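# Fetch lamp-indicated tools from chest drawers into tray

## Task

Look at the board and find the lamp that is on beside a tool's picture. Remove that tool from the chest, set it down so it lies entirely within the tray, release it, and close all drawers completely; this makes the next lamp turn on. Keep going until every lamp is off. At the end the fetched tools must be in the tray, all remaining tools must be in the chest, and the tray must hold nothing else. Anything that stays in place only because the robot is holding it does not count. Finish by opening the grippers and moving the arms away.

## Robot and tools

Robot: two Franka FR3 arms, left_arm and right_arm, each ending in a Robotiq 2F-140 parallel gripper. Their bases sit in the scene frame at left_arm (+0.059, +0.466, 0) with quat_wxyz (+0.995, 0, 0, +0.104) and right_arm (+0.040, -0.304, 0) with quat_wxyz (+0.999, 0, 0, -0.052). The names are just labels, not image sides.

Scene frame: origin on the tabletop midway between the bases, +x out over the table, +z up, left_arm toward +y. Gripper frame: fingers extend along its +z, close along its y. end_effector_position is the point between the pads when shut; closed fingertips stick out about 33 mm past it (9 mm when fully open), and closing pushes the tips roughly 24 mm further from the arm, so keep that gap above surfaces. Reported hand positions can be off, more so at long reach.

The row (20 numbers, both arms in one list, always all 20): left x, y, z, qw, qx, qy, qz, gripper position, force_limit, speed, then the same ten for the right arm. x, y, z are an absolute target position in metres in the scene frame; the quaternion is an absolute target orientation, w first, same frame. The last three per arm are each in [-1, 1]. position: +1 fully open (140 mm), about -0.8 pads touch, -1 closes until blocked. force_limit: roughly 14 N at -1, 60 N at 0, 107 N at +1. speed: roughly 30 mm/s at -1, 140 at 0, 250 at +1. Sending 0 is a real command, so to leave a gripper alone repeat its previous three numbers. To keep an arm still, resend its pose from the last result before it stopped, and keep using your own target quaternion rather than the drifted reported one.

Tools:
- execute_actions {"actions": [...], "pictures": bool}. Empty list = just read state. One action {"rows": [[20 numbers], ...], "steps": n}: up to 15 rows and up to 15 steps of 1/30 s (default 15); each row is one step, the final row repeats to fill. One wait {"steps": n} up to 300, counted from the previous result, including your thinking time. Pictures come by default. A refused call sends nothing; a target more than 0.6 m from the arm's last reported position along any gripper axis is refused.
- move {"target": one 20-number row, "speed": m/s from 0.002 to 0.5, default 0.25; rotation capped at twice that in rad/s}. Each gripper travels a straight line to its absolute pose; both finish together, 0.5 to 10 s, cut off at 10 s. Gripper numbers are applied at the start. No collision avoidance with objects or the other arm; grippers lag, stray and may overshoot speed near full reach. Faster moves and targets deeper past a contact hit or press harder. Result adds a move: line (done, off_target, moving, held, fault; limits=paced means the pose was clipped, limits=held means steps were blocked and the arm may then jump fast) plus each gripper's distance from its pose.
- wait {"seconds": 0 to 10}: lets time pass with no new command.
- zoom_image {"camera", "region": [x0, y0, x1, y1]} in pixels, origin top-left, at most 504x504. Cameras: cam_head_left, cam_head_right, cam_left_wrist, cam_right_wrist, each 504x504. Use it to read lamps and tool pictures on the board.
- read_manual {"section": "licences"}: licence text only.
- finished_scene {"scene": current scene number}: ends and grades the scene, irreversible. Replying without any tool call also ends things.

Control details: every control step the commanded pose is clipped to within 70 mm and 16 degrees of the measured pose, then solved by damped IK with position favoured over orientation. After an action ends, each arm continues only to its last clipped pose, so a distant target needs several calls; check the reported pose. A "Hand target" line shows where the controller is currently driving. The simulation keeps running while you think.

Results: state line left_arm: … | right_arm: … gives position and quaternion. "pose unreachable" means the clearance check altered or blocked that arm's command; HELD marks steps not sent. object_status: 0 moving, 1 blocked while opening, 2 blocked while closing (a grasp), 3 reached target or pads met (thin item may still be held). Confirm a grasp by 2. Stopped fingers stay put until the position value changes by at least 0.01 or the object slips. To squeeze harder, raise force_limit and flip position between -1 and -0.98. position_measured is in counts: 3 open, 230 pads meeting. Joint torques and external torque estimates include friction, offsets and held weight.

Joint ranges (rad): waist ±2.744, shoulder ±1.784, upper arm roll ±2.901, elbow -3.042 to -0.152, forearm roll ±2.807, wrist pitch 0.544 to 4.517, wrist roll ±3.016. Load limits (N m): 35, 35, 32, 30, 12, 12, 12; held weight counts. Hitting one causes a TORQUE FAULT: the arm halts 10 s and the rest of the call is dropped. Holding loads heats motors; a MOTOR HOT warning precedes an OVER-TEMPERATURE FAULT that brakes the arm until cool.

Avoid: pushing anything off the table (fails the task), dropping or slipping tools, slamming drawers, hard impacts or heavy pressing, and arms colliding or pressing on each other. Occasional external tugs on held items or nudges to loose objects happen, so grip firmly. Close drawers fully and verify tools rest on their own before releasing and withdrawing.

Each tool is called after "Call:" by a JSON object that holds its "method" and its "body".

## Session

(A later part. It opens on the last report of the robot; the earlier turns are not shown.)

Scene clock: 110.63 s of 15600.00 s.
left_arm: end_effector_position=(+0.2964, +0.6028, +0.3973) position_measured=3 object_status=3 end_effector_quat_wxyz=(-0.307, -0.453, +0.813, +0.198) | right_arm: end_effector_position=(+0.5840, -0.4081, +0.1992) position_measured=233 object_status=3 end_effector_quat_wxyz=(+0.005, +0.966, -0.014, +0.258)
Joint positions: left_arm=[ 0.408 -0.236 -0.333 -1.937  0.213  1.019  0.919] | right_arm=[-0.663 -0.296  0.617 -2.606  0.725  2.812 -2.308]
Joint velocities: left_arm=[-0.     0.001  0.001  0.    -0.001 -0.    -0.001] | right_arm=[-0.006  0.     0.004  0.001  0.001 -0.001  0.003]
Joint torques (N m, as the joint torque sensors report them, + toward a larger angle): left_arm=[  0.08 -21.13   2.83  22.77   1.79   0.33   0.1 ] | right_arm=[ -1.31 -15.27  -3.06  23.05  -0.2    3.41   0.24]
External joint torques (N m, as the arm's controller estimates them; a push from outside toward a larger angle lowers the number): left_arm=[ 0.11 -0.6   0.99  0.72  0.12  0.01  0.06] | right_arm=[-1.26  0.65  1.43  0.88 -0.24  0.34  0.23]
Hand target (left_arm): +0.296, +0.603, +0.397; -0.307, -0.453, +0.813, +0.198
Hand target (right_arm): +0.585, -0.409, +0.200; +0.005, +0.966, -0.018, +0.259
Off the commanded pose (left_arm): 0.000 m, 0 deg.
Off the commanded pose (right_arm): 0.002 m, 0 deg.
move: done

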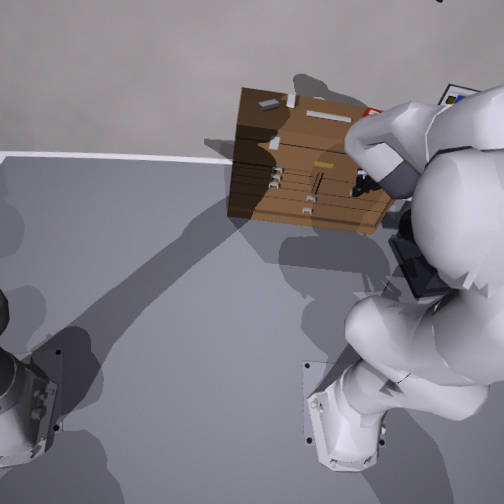

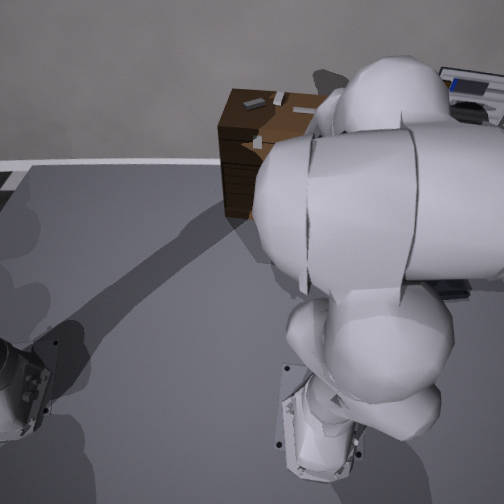

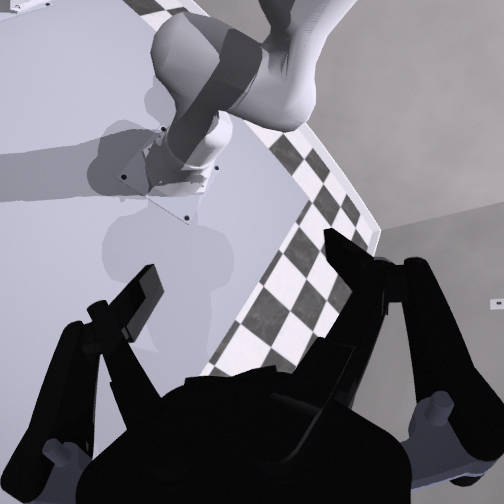

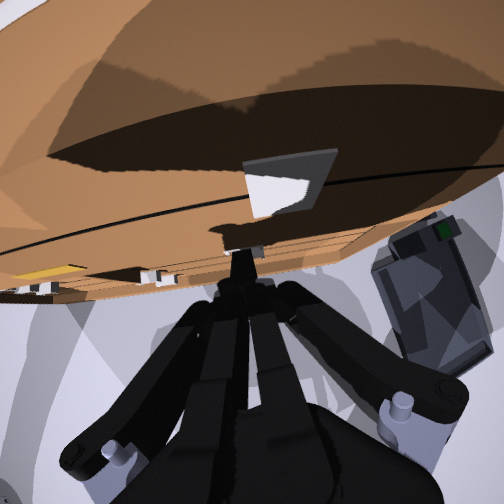

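Call:
{"method": "execute_actions", "body": {"actions": []}}

Call:
{"method": "move", "body": {"target": [0.2964,0.6028,0.3973,-0.307,-0.453,0.813,0.198,1,0,0,0.575,-0.412,0.195,0,0.966,-0.017,0.259,-0.2,0,0], "speed": 0.05}}

Call:
{"method": "move", "body": {"target": [0.2964,0.6028,0.3973,-0.307,-0.453,0.813,0.198,1,0,0,0.587,-0.412,0.188,0,0.966,-0.017,0.259,-0.2,0,0], "speed": 0.03}}

Scene clock: 144.30 s of 15600.00 s.
left_arm: end_effector_position=(+0.2964, +0.6028, +0.3973) position_measured=3 object_status=3 end_effector_quat_wxyz=(-0.307, -0.453, +0.813, +0.198) | right_arm: end_effector_position=(+0.5841, -0.4081, +0.1993) position_measured=233 object_status=3 end_effector_quat_wxyz=(+0.005, +0.966, -0.014, +0.258)
Joint positions: left_arm=[ 0.408 -0.236 -0.333 -1.937  0.213  1.019  0.919] | right_arm=[-0.664 -0.296  0.617 -2.606  0.725  2.812 -2.308]
Joint velocities: left_arm=[ 0.    -0.     0.     0.001  0.001 -0.     0.   ] | right_arm=[-0.     0.001 -0.002 -0.     0.     0.     0.001]
Joint torques (N m, as the joint torque sensors report them, + toward a larger angle): left_arm=[ -0.48 -21.01   2.9   22.64   1.76   0.3    0.07] | right_arm=[ -1.02 -15.7   -2.97  22.79  -0.2    3.4    0.18]
External joint torques (N m, as the arm's controller estimates them; a push from outside toward a larger angle lowers the number): left_arm=[-0.51 -0.25  0.98  0.46  0.06 -0.02  0.03] | right_arm=[-1.    0.15  1.49  0.66 -0.24  0.34  0.17]
Hand target (left_arm): +0.296, +0.603, +0.397; -0.307, -0.453, +0.813, +0.198
Hand target (right_arm): +0.585, -0.409, +0.200; +0.005, +0.966, -0.018, +0.259
Off the commanded pose (left_arm): 0.000 m, 0 deg.
Off the commanded pose (right_arm): 0.001 m, 0 deg.
Steps of this call (steps 1 to 90: nothing new was sent; then 30.67 s passed at rest). Readings (end_effector_position | what the end effector reports):
1: left_arm (+0.2964, +0.6028, +0.3973) | right_arm (+0.5840, -0.4081, +0.1992) | left_arm position_measured=3 object_status=3 | right_arm position_measured=233 object_status=3
2: left_arm (+0.2964, +0.6028, +0.3973) | right_arm (+0.5840, -0.4081, +0.1992) | left_arm position_measured=3 object_status=3 | right_arm position_measured=233 object_status=3
4: left_arm (+0.2964, +0.6028, +0.3973) | right_arm (+0.5840, -0.4082, +0.1992) | left_arm position_measured=3 object_status=3 | right_arm position_measured=233 object_status=3
8: left_arm (+0.2964, +0.6028, +0.3973) | right_arm (+0.5840, -0.4082, +0.1992) | left_arm position_measured=3 object_status=3 | right_arm position_measured=233 object_status=3
90: the state above

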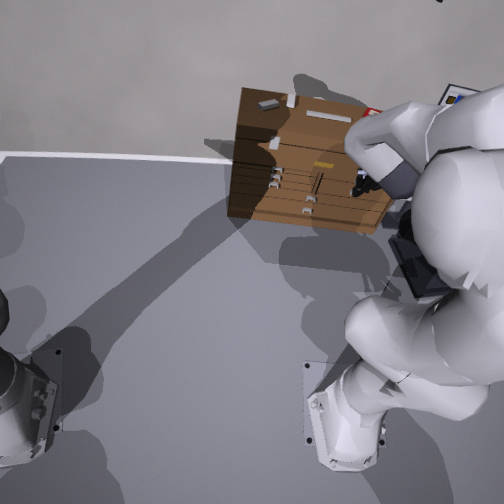

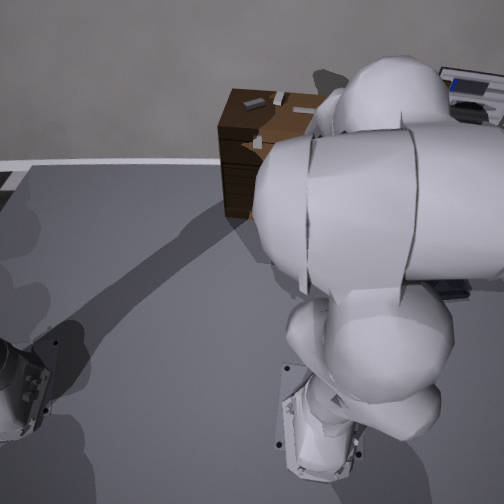

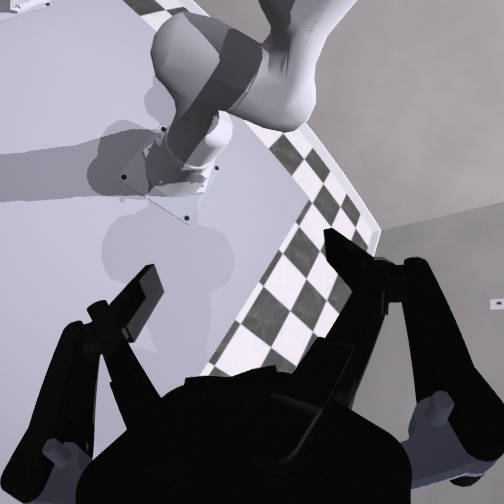

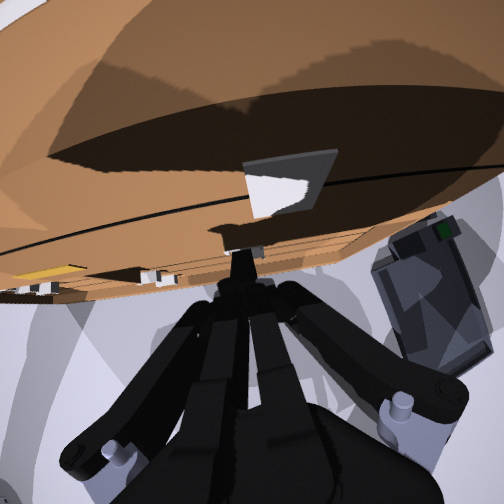

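Scene clock: 145.00 s of 15600.00 s.
left_arm: end_effector_position=(+0.2964, +0.6028, +0.3973) position_measured=3 object_status=3 end_effector_quat_wxyz=(-0.307, -0.453, +0.813, +0.198) | right_arm: end_effector_position=(+0.5750, -0.4112, +0.1943) position_measured=154 object_status=3 end_effector_quat_wxyz=(-0.002, +0.966, -0.023, +0.257)
Joint positions: left_arm=[ 0.408 -0.236 -0.333 -1.937  0.213  1.019  0.919] | right_arm=[-0.629 -0.303  0.573 -2.629  0.758  2.812 -2.333]
Joint velocities: left_arm=[ 0.     0.     0.    -0.002 -0.001 -0.001  0.001] | right_arm=[ 0.026  0.001 -0.027 -0.005  0.003  0.    -0.026]
Joint torques (N m, as the joint torque sensors report them, + toward a larger angle): left_arm=[ -0.41 -21.18   2.71  23.04   1.8    0.35   0.08] | right_arm=[  1.43 -16.85  -4.57  21.42   0.56   3.45  -0.37]
External joint torques (N m, as the arm's controller estimates them; a push from outside toward a larger angle lowers the number): left_arm=[-0.41 -0.5   0.82  0.95  0.12  0.04  0.04] | right_arm=[ 1.48 -0.74 -0.41 -0.59  0.57  0.44 -0.39]
Hand target (left_arm): +0.296, +0.603, +0.397; -0.307, -0.453, +0.813, +0.198
Hand target (right_arm): +0.575, -0.412, +0.195; -0.000, +0.966, -0.017, +0.259
Off the commanded pose (left_arm): 0.000 m, 0 deg.
Off the commanded pose (right_arm): 0.001 m, 1 deg.
move: done

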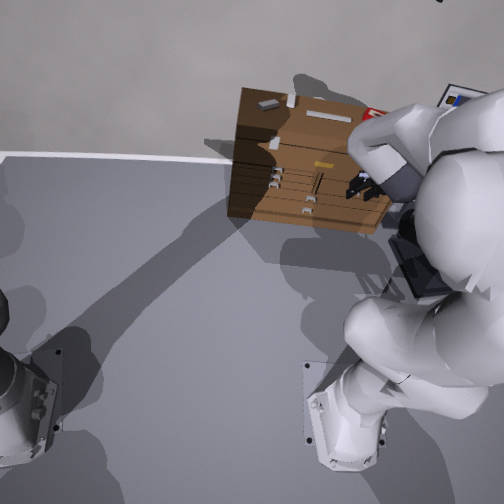

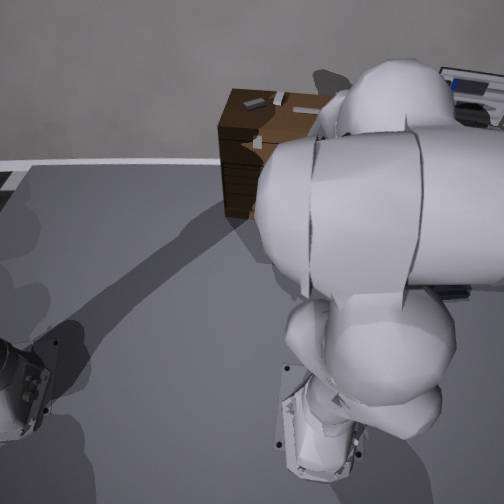

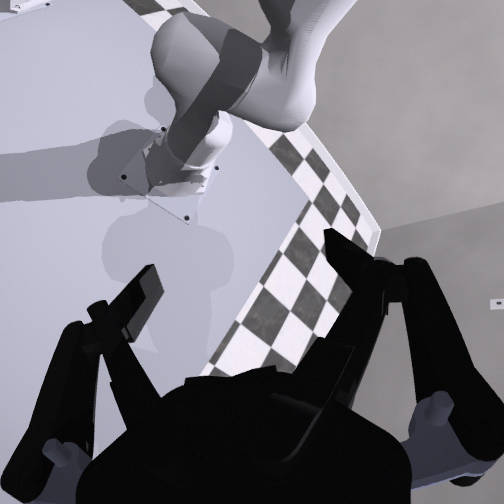

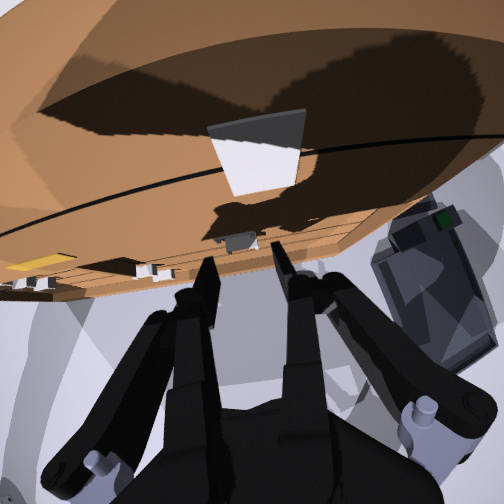

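Scene clock: 145.77 s of 15600.00 s.
left_arm: end_effector_position=(+0.2964, +0.6028, +0.3973) position_measured=3 object_status=3 end_effector_quat_wxyz=(-0.307, -0.453, +0.813, +0.198) | right_arm: end_effector_position=(+0.5856, -0.4107, +0.1869) position_measured=154 object_status=3 end_effector_quat_wxyz=(-0.003, +0.966, -0.018, +0.257)
Joint positions: left_arm=[ 0.408 -0.236 -0.333 -1.937  0.213  1.019  0.919] | right_arm=[-0.639 -0.251  0.59  -2.604  0.743  2.844 -2.333]
Joint velocities: left_arm=[ 0.002 -0.001 -0.001  0.     0.001  0.001  0.001] | right_arm=[-0.004  0.002  0.006  0.003 -0.005  0.015 -0.001]
Joint torques (N m, as the joint torque sensors report them, + toward a larger angle): left_arm=[ -0.31 -20.98   3.23  22.56   1.78   0.37   0.07] | right_arm=[ -1.37 -16.34  -2.06  22.4   -1.07   3.57  -0.07]
External joint torques (N m, as the arm's controller estimates them; a push from outside toward a larger angle lowers the number): left_arm=[-0.23 -0.22  1.43  0.4   0.1   0.05  0.02] | right_arm=[-1.36  1.    1.55  0.6  -1.01  0.57 -0.08]
Hand target (left_arm): +0.296, +0.603, +0.397; -0.307, -0.453, +0.813, +0.198
Hand target (right_arm): +0.587, -0.412, +0.188; +0.000, +0.966, -0.017, +0.259
Off the commanded pose (left_arm): 0.000 m, 0 deg.
Off the commanded pose (right_arm): 0.002 m, 0 deg.
move: done

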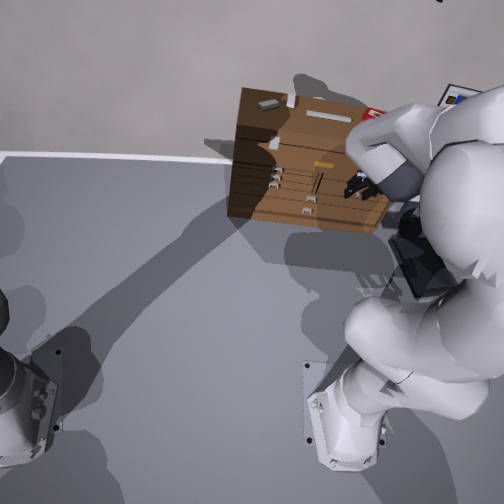

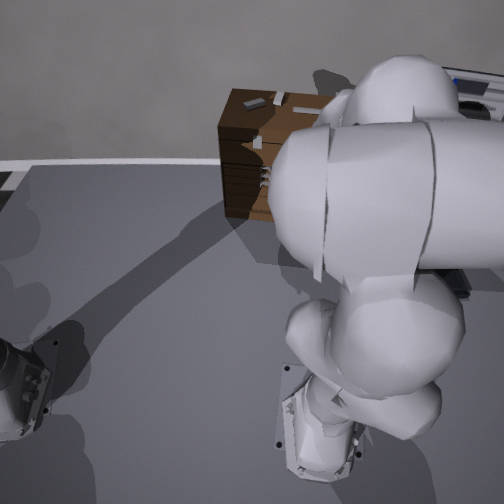

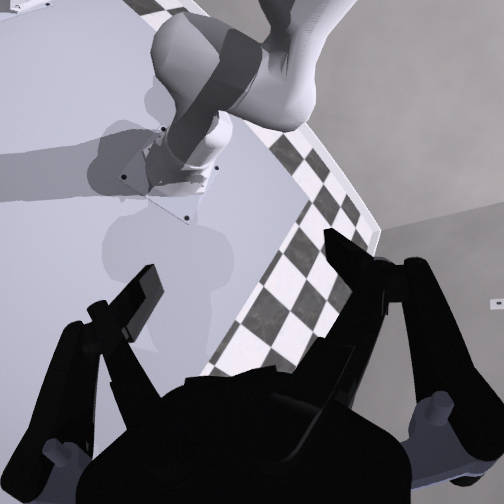

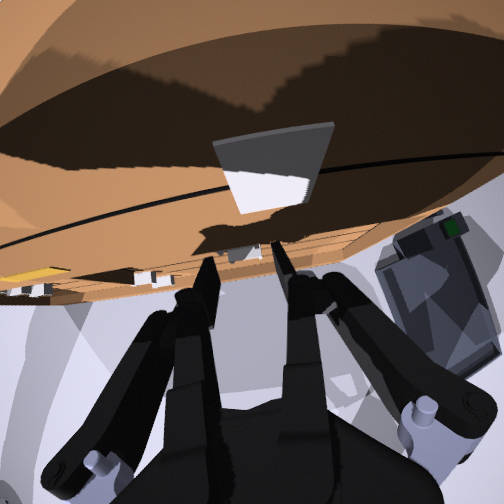

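Call:
{"method": "move", "body": {"target": [0.2964,0.6028,0.3973,-0.307,-0.453,0.813,0.198,1,0,0,0.591,-0.412,0.186,0,0.966,-0.017,0.259,-0.2,0,0], "speed": 0.02}}

Call:
{"method": "move", "body": {"target": [0.2964,0.6028,0.3973,-0.307,-0.453,0.813,0.198,1,0,0,0.591,-0.412,0.186,0,0.966,-0.017,0.259,-1,0,-0.5], "speed": 0.02}}

Scene clock: 159.20 s of 15600.00 s.
left_arm: end_effector_position=(+0.2964, +0.6028, +0.3973) position_measured=3 object_status=3 end_effector_quat_wxyz=(-0.307, -0.453, +0.813, +0.198) | right_arm: end_effector_position=(+0.5889, -0.4107, +0.1857) position_measured=154 object_status=3 end_effector_quat_wxyz=(-0.001, +0.966, -0.015, +0.257)
Joint positions: left_arm=[ 0.408 -0.236 -0.333 -1.937  0.213  1.019  0.919] | right_arm=[-0.649 -0.238  0.601 -2.597  0.735  2.851 -2.331]
Joint velocities: left_arm=[-0.     0.     0.     0.     0.    -0.    -0.001] | right_arm=[-0.007  0.     0.01   0.001 -0.     0.     0.003]
Joint torques (N m, as the joint torque sensors report them, + toward a larger angle): left_arm=[  0.02 -21.5    3.04  23.03   1.77   0.3    0.05] | right_arm=[ -1.48 -13.9   -2.1   24.1   -1.12   4.15   0.05]
External joint torques (N m, as the arm's controller estimates them; a push from outside toward a larger angle lowers the number): left_arm=[ 0.03 -0.82  1.16  0.92  0.09 -0.02  0.01] | right_arm=[-1.54  3.72  1.36  2.21 -1.05  1.13  0.04]
Hand target (left_arm): +0.296, +0.603, +0.397; -0.307, -0.453, +0.813, +0.198
Hand target (right_arm): +0.591, -0.412, +0.186; +0.000, +0.966, -0.017, +0.259
Off the commanded pose (left_arm): 0.000 m, 0 deg.
Off the commanded pose (right_arm): 0.002 m, 0 deg.
After step 90, 9.73 s passed at rest.
move: done

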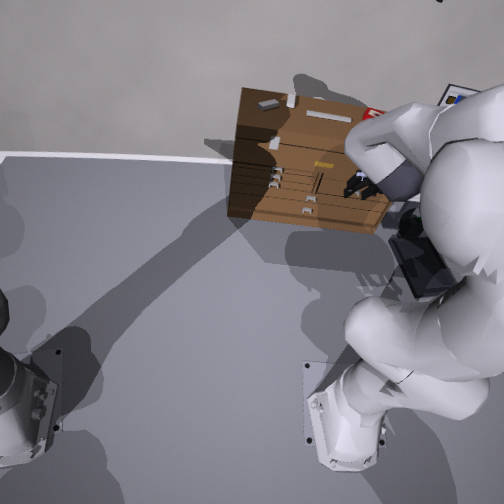

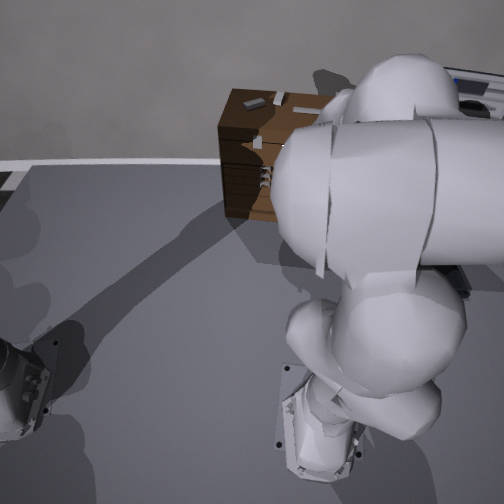

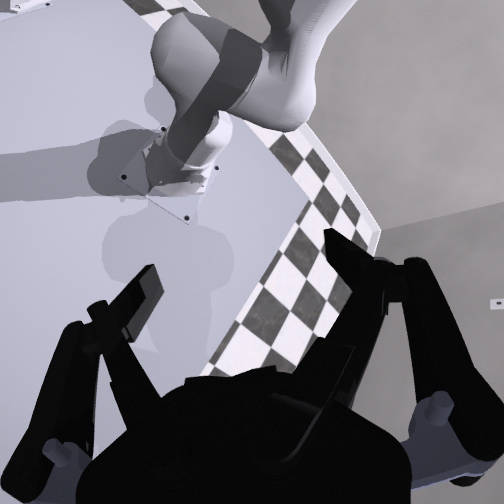

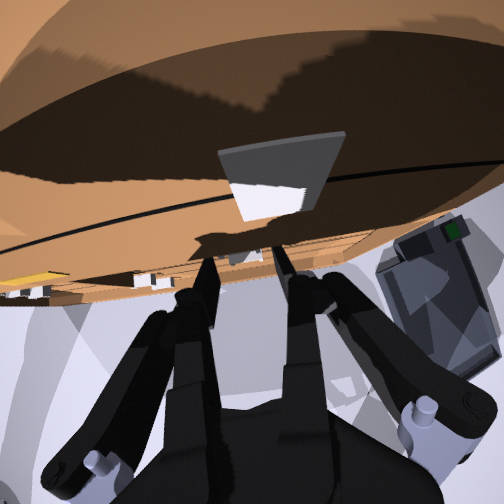

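Scene clock: 159.90 s of 15600.00 s.
left_arm: end_effector_position=(+0.2964, +0.6028, +0.3973) position_measured=3 object_status=3 end_effector_quat_wxyz=(-0.307, -0.453, +0.813, +0.198) | right_arm: end_effector_position=(+0.5885, -0.4128, +0.1858) position_measured=193 object_status=2 end_effector_quat_wxyz=(-0.001, +0.966, -0.018, +0.258)
Joint positions: left_arm=[ 0.408 -0.236 -0.333 -1.937  0.213  1.019  0.919] | right_arm=[-0.653 -0.239  0.602 -2.597  0.735  2.852 -2.328]
Joint velocities: left_arm=[ 0.001  0.001  0.    -0.001 -0.002  0.    -0.   ] | right_arm=[-0.002  0.002  0.001  0.001 -0.     0.001  0.001]
Joint torques (N m, as the joint torque sensors report them, + toward a larger angle): left_arm=[ -0.36 -21.21   2.96  23.38   1.79   0.38   0.1 ] | right_arm=[ -0.41 -13.67  -0.52  24.54  -0.89   3.88  -0.09]
External joint torques (N m, as the arm's controller estimates them; a push from outside toward a larger angle lowers the number): left_arm=[-0.39 -0.78  1.06  1.4   0.12  0.06  0.06] | right_arm=[-0.27  3.82  3.14  2.69 -0.83  0.85 -0.1 ]
Hand target (left_arm): +0.296, +0.603, +0.397; -0.307, -0.453, +0.813, +0.198
Hand target (right_arm): +0.591, -0.412, +0.186; -0.000, +0.966, -0.017, +0.259
Off the commanded pose (left_arm): 0.000 m, 0 deg.
Off the commanded pose (right_arm): 0.003 m, 0 deg.
move: done

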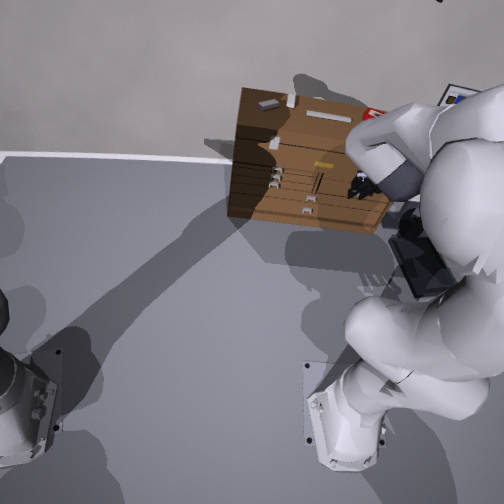

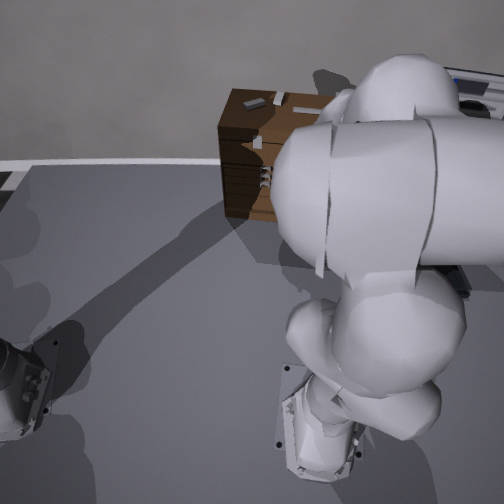

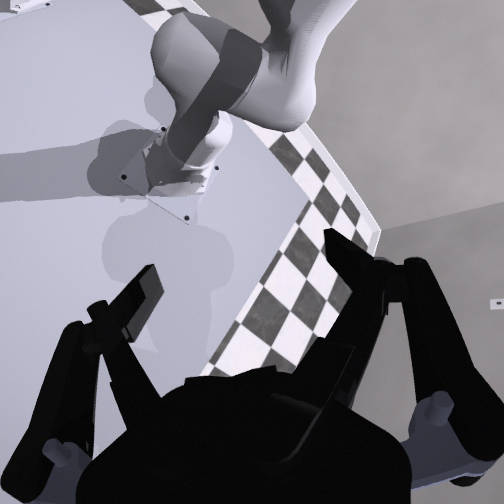

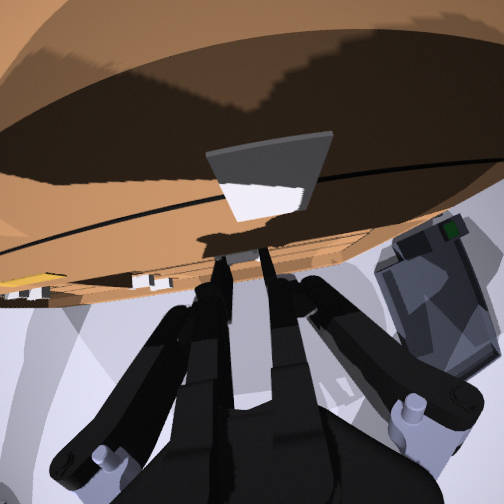

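Call:
{"method": "move", "body": {"target": [0.2964,0.6028,0.3973,-0.307,-0.453,0.813,0.198,1,0,0,0.51,-0.410,0.187,0,0.966,-0.017,0.259,-1,0,-0.5], "speed": 0.07}}

Scene clock: 165.90 s of 15600.00 s.
left_arm: end_effector_position=(+0.2964, +0.6028, +0.3973) position_measured=3 object_status=3 end_effector_quat_wxyz=(-0.307, -0.453, +0.813, +0.198) | right_arm: end_effector_position=(+0.5114, -0.4033, +0.1861) position_measured=193 object_status=2 end_effector_quat_wxyz=(-0.005, +0.966, -0.019, +0.258)
Joint positions: left_arm=[ 0.408 -0.236 -0.333 -1.937  0.213  1.019  0.919] | right_arm=[-0.495 -0.488  0.452 -2.812  0.864  2.777 -2.427]
Joint velocities: left_arm=[-0.     0.     0.001 -0.    -0.001  0.     0.002] | right_arm=[ 0.016 -0.002 -0.02  -0.006  0.001 -0.002 -0.008]
Joint torques (N m, as the joint torque sensors report them, + toward a larger angle): left_arm=[ -0.04 -21.19   2.92  22.8    1.81   0.39   0.08] | right_arm=[ -2.07 -13.87  -7.77  20.44  -0.33   3.34  -0.68]
External joint torques (N m, as the arm's controller estimates them; a push from outside toward a larger angle lowers the number): left_arm=[-0.06 -0.67  1.02  0.76  0.14  0.08  0.04] | right_arm=[-2.08 -2.22 -3.38 -1.46 -0.29  0.43 -0.69]
Hand target (left_arm): +0.296, +0.603, +0.397; -0.307, -0.453, +0.813, +0.198
Hand target (right_arm): +0.510, -0.408, +0.187; -0.001, +0.966, -0.017, +0.259
Off the commanded pose (left_arm): 0.000 m, 0 deg.
Off the commanded pose (right_arm): 0.007 m, 1 deg.
After step 90, 1.53 s passed at rest.
move: off_target (right_arm)

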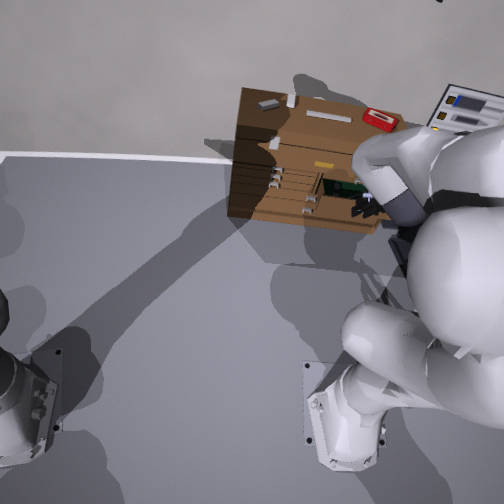

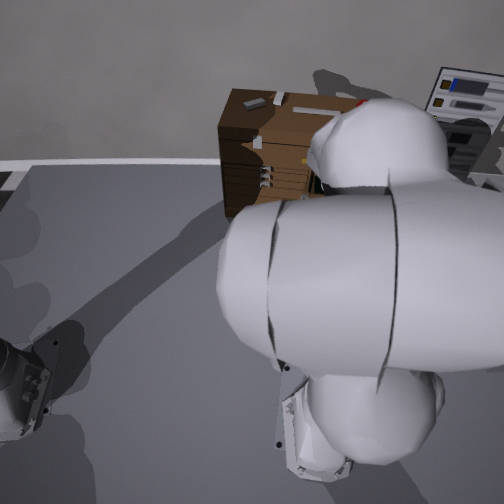

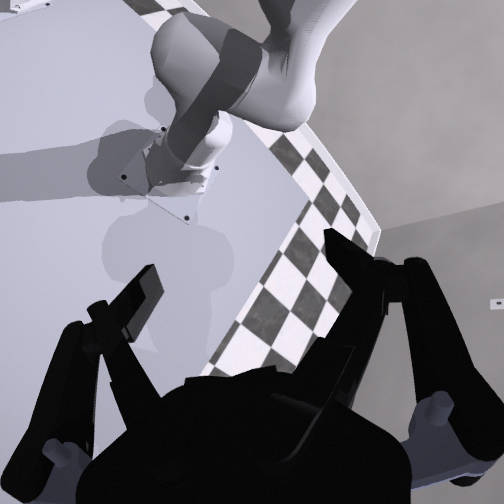

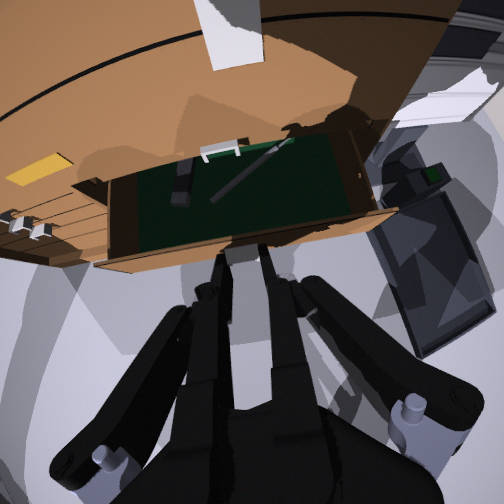

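Call:
{"method": "move", "body": {"target": [0.2964,0.6028,0.3973,-0.307,-0.453,0.813,0.198,1,0,0,0.511,-0.403,0.187,0,0.966,-0.017,0.259,-0.3,0,0], "speed": 0.1}}

Call:
{"method": "move", "body": {"target": [0.2964,0.6028,0.3973,-0.307,-0.453,0.813,0.198,1,0,0,0.519,-0.403,0.190,0.005,0.994,-0.061,0.087,-0.3,0,0], "speed": 0.15}}

Call:
{"method": "move", "body": {"target": [0.2964,0.6028,0.3973,-0.307,-0.453,0.813,0.198,1,0,0,0.519,-0.403,0.190,0.005,0.994,-0.061,0.087,-1,0,-0.5], "speed": 0.15}}

Call:
{"method": "move", "body": {"target": [0.2964,0.6028,0.3973,-0.307,-0.453,0.813,0.198,1,0,0,0.44,-0.393,0.190,0.005,0.994,-0.061,0.087,-1,0,-0.5], "speed": 0.07}}

Scene clock: 186.03 s of 15600.00 s.
left_arm: end_effector_position=(+0.2964, +0.6028, +0.3973) position_measured=3 object_status=3 end_effector_quat_wxyz=(-0.307, -0.453, +0.813, +0.198) | right_arm: end_effector_position=(+0.5110, -0.4014, +0.1863) position_measured=167 object_status=3 end_effector_quat_wxyz=(-0.002, +0.966, -0.015, +0.258)
Joint positions: left_arm=[ 0.408 -0.236 -0.333 -1.937  0.213  1.019  0.919] | right_arm=[-0.495 -0.493  0.459 -2.816  0.864  2.779 -2.429]
Joint velocities: left_arm=[ 0.001 -0.002 -0.001  0.     0.     0.001  0.001] | right_arm=[-0.002 -0.     0.002 -0.    -0.001  0.001  0.001]
Joint torques (N m, as the joint torque sensors report them, + toward a larger angle): left_arm=[ -0.09 -21.31   2.51  23.1    1.73   0.29   0.08] | right_arm=[ -2.28 -12.58  -2.93  21.8   -0.31   3.5    0.05]
External joint torques (N m, as the arm's controller estimates them; a push from outside toward a larger angle lowers the number): left_arm=[-0.13 -0.59  0.58  0.96  0.04 -0.03  0.04] | right_arm=[-2.28 -1.05  1.64 -0.12 -0.29  0.57  0.04]
Hand target (left_arm): +0.296, +0.603, +0.397; -0.307, -0.453, +0.813, +0.198
Hand target (right_arm): +0.511, -0.403, +0.187; +0.000, +0.966, -0.017, +0.259
Off the commanded pose (left_arm): 0.000 m, 0 deg.
Off the commanded pose (right_arm): 0.002 m, 0 deg.
After step 90, 16.43 s passed at rest.
move: done

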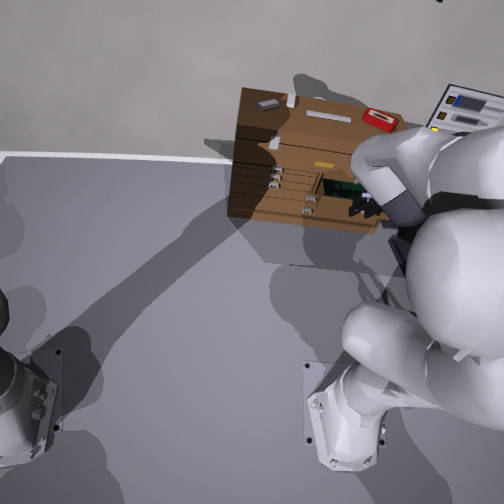

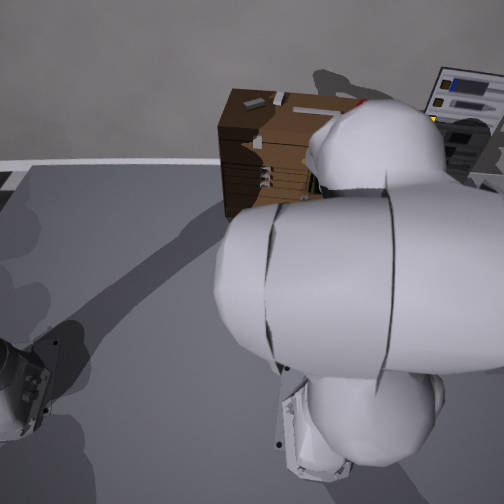

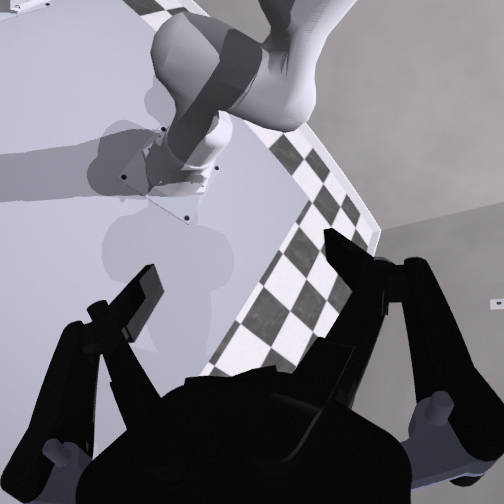

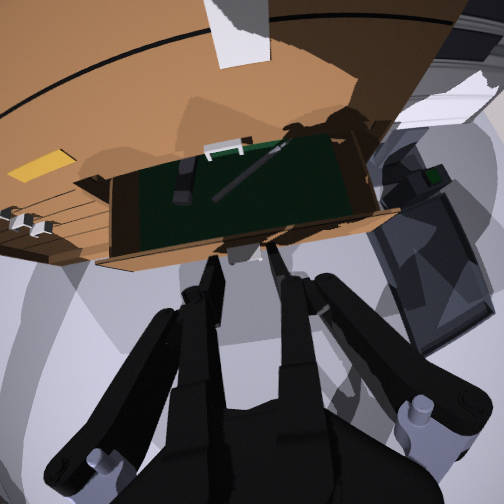

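Scene clock: 187.97 s of 15600.00 s.
left_arm: end_effector_position=(+0.2964, +0.6028, +0.3973) position_measured=3 object_status=3 end_effector_quat_wxyz=(-0.307, -0.453, +0.813, +0.198) | right_arm: end_effector_position=(+0.5172, -0.4070, +0.1912) position_measured=167 object_status=3 end_effector_quat_wxyz=(+0.006, +0.995, -0.056, +0.087)
Joint positions: left_arm=[ 0.408 -0.236 -0.333 -1.937  0.213  1.019  0.919] | right_arm=[-1.004 -0.426  0.867 -2.488  0.48   2.325 -2.029]
Joint velocities: left_arm=[-0.    -0.001  0.001  0.    -0.001  0.     0.001] | right_arm=[-0.009 -0.003  0.009  0.002  0.    -0.013  0.024]
Joint torques (N m, as the joint torque sensors report them, + toward a larger angle): left_arm=[  0.06 -21.09   2.65  22.72   1.76   0.37   0.11] | right_arm=[-1.65 -9.73 -8.24 23.96  0.71  2.16  0.2 ]
External joint torques (N m, as the arm's controller estimates them; a push from outside toward a larger angle lowers the number): left_arm=[ 0.05 -0.44  0.75  0.62  0.07  0.06  0.07] | right_arm=[-1.64 -1.8   0.72  1.58 -0.03 -0.7   0.2 ]
Hand target (left_arm): +0.296, +0.603, +0.397; -0.307, -0.453, +0.813, +0.198
Hand target (right_arm): +0.516, -0.406, +0.191; +0.005, +0.994, -0.063, +0.085
Off the commanded pose (left_arm): 0.000 m, 0 deg.
Off the commanded pose (right_arm): 0.004 m, 1 deg.
move: off_target (right_arm)

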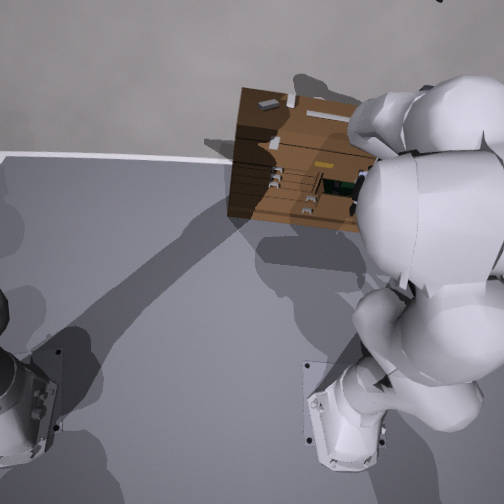

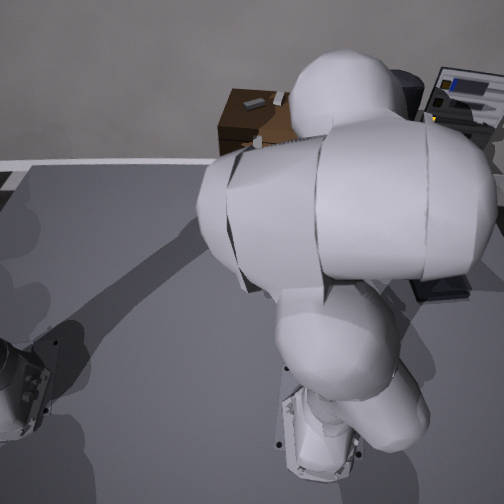

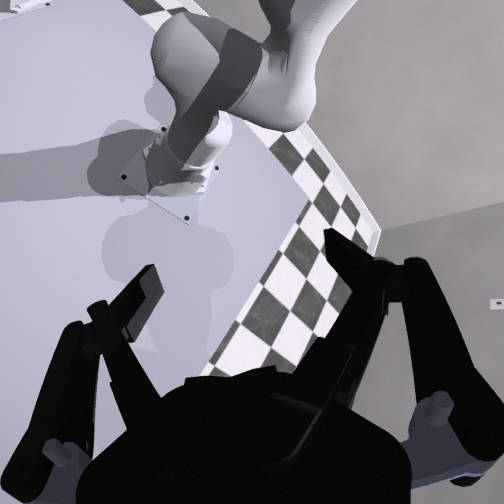

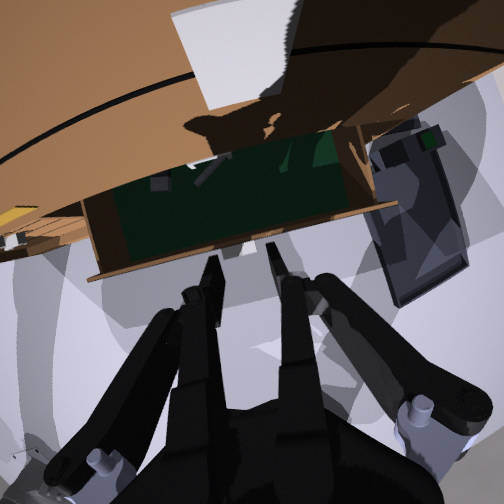

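Scene clock: 188.67 s of 15600.00 s.
left_arm: end_effector_position=(+0.2964, +0.6028, +0.3973) position_measured=3 object_status=3 end_effector_quat_wxyz=(-0.307, -0.453, +0.813, +0.198) | right_arm: end_effector_position=(+0.5187, -0.4054, +0.1914) position_measured=194 object_status=2 end_effector_quat_wxyz=(+0.007, +0.995, -0.057, +0.087)
Joint positions: left_arm=[ 0.408 -0.236 -0.333 -1.937  0.213  1.019  0.919] | right_arm=[-1.007 -0.427  0.874 -2.485  0.481  2.326 -2.023]
Joint velocities: left_arm=[-0.001 -0.001 -0.001 -0.     0.    -0.     0.   ] | right_arm=[-0.002  0.001  0.002  0.002 -0.001  0.002  0.005]
Joint torques (N m, as the joint torque sensors report them, + toward a larger angle): left_arm=[  0.49 -21.25   2.98  22.92   1.81   0.35   0.05] | right_arm=[-0.13 -7.01 -5.83 21.83  1.35  2.98  0.29]
External joint torques (N m, as the arm's controller estimates them; a push from outside toward a larger angle lowers the number): left_arm=[ 0.55 -0.68  1.17  0.89  0.13  0.03  0.01] | right_arm=[-0.16  0.87  3.2  -0.66  0.61  0.11  0.28]
Hand target (left_arm): +0.296, +0.603, +0.397; -0.307, -0.453, +0.813, +0.198
Hand target (right_arm): +0.519, -0.403, +0.190; +0.005, +0.994, -0.061, +0.087
Off the commanded pose (left_arm): 0.000 m, 0 deg.
Off the commanded pose (right_arm): 0.003 m, 0 deg.
move: done

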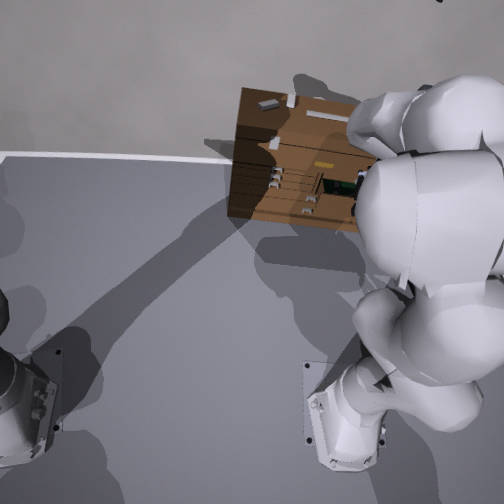

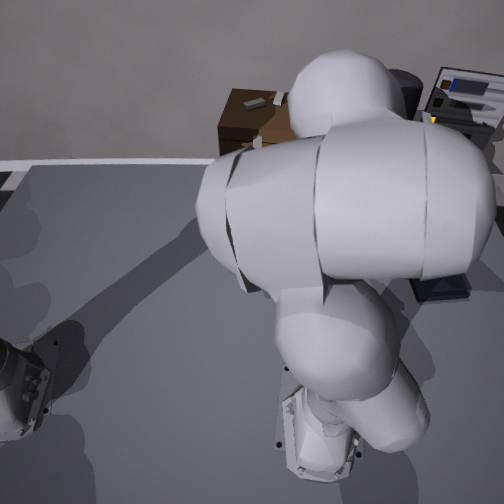

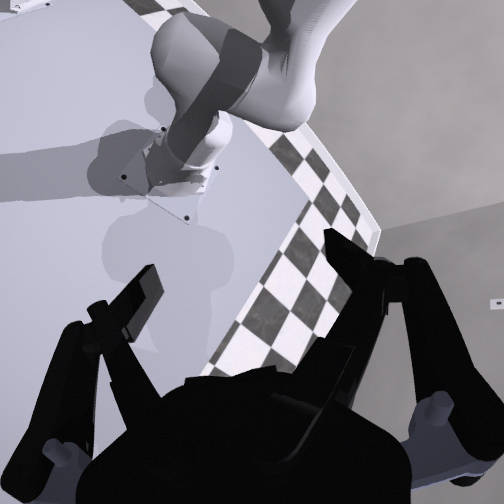

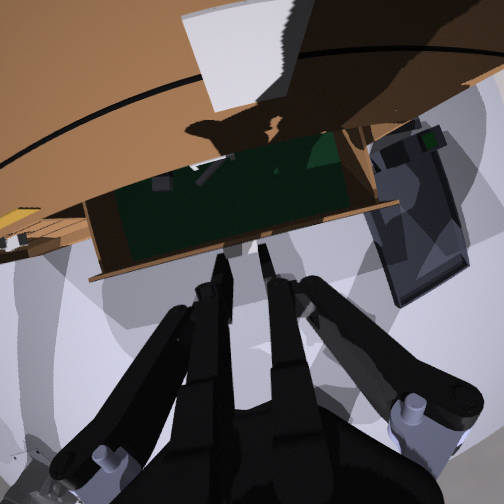

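Scene clock: 190.13 s of 15600.00 s.
left_arm: end_effector_position=(+0.2964, +0.6028, +0.3973) position_measured=3 object_status=3 end_effector_quat_wxyz=(-0.307, -0.453, +0.813, +0.198) | right_arm: end_effector_position=(+0.4427, -0.3952, +0.1913) position_measured=194 object_status=2 end_effector_quat_wxyz=(+0.007, +0.994, -0.065, +0.091)
Joint positions: left_arm=[ 0.408 -0.236 -0.333 -1.937  0.213  1.019  0.919] | right_arm=[-0.803 -0.671  0.675 -2.705  0.57   2.262 -2.097]
Joint velocities: left_arm=[ 0.    -0.001  0.    -0.001 -0.001  0.     0.001] | right_arm=[ 0.013  0.    -0.019 -0.007  0.     0.001 -0.005]
Joint torques (N m, as the joint torque sensors report them, + toward a larger angle): left_arm=[ -0.26 -21.05   3.19  22.93   1.77   0.36   0.04] | right_arm=[ 2.25 -6.64 -8.65 22.39  1.01  1.   -0.3 ]
External joint torques (N m, as the arm's controller estimates them; a push from outside toward a larger angle lowers the number): left_arm=[-0.2  -0.38  1.37  0.83  0.09  0.04  0.  ] | right_arm=[ 2.2  -1.76  0.91  0.3   0.22 -1.85 -0.31]
Hand target (left_arm): +0.296, +0.603, +0.397; -0.307, -0.453, +0.813, +0.198
Hand target (right_arm): +0.440, -0.391, +0.190; +0.004, +0.994, -0.061, +0.087
Off the commanded pose (left_arm): 0.000 m, 0 deg.
Off the commanded pose (right_arm): 0.004 m, 1 deg.
move: off_target (right_arm)

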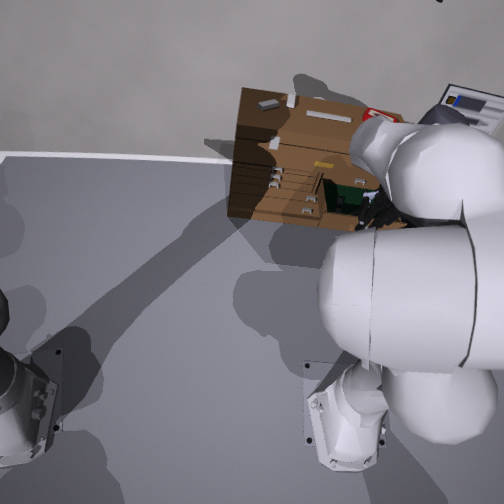

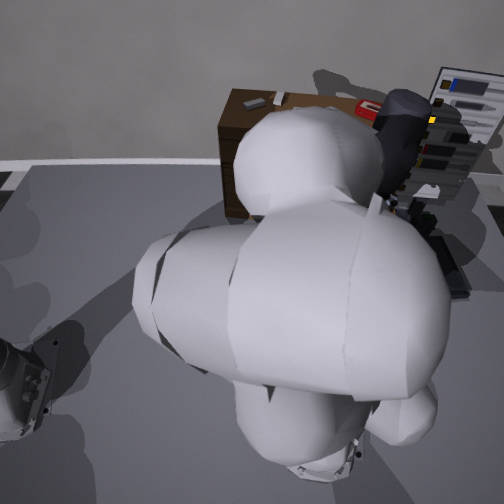

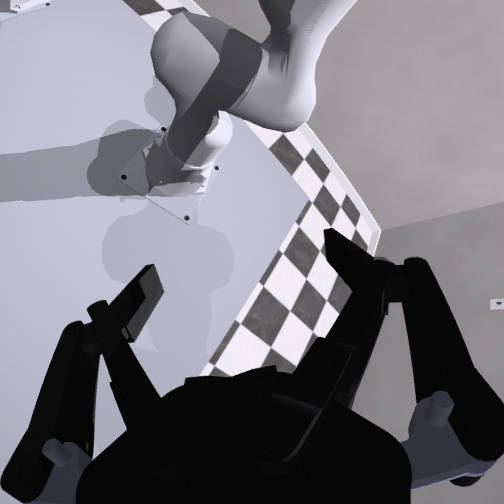

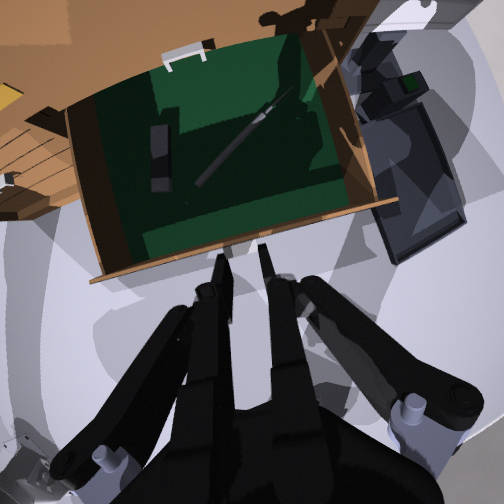

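Call:
{"method": "zoom_image", "body": {"camera": "cam_right_wrist", "region": [100,40,340,240]}}

Call:
{"method": "zoom_image", "body": {"camera": "cam_head_right", "region": [400,60,504,160]}}

Region (100, 40, 340, 240) of cam_right_wrist's 504x504 image, scaled by 2.100, with more detail than that image has.

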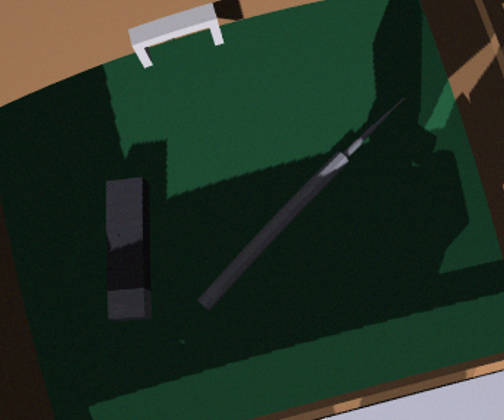

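Region (400, 60, 504, 160) of cam_head_right's 504x504 image, scaled by 4.846, with more detail than that image has; it fills the top 485 rows of this view, and the rest is white.

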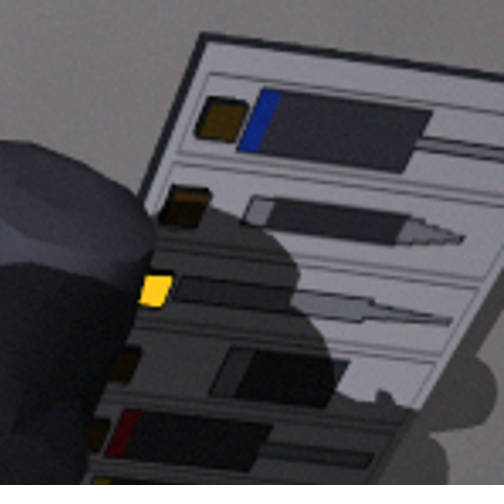

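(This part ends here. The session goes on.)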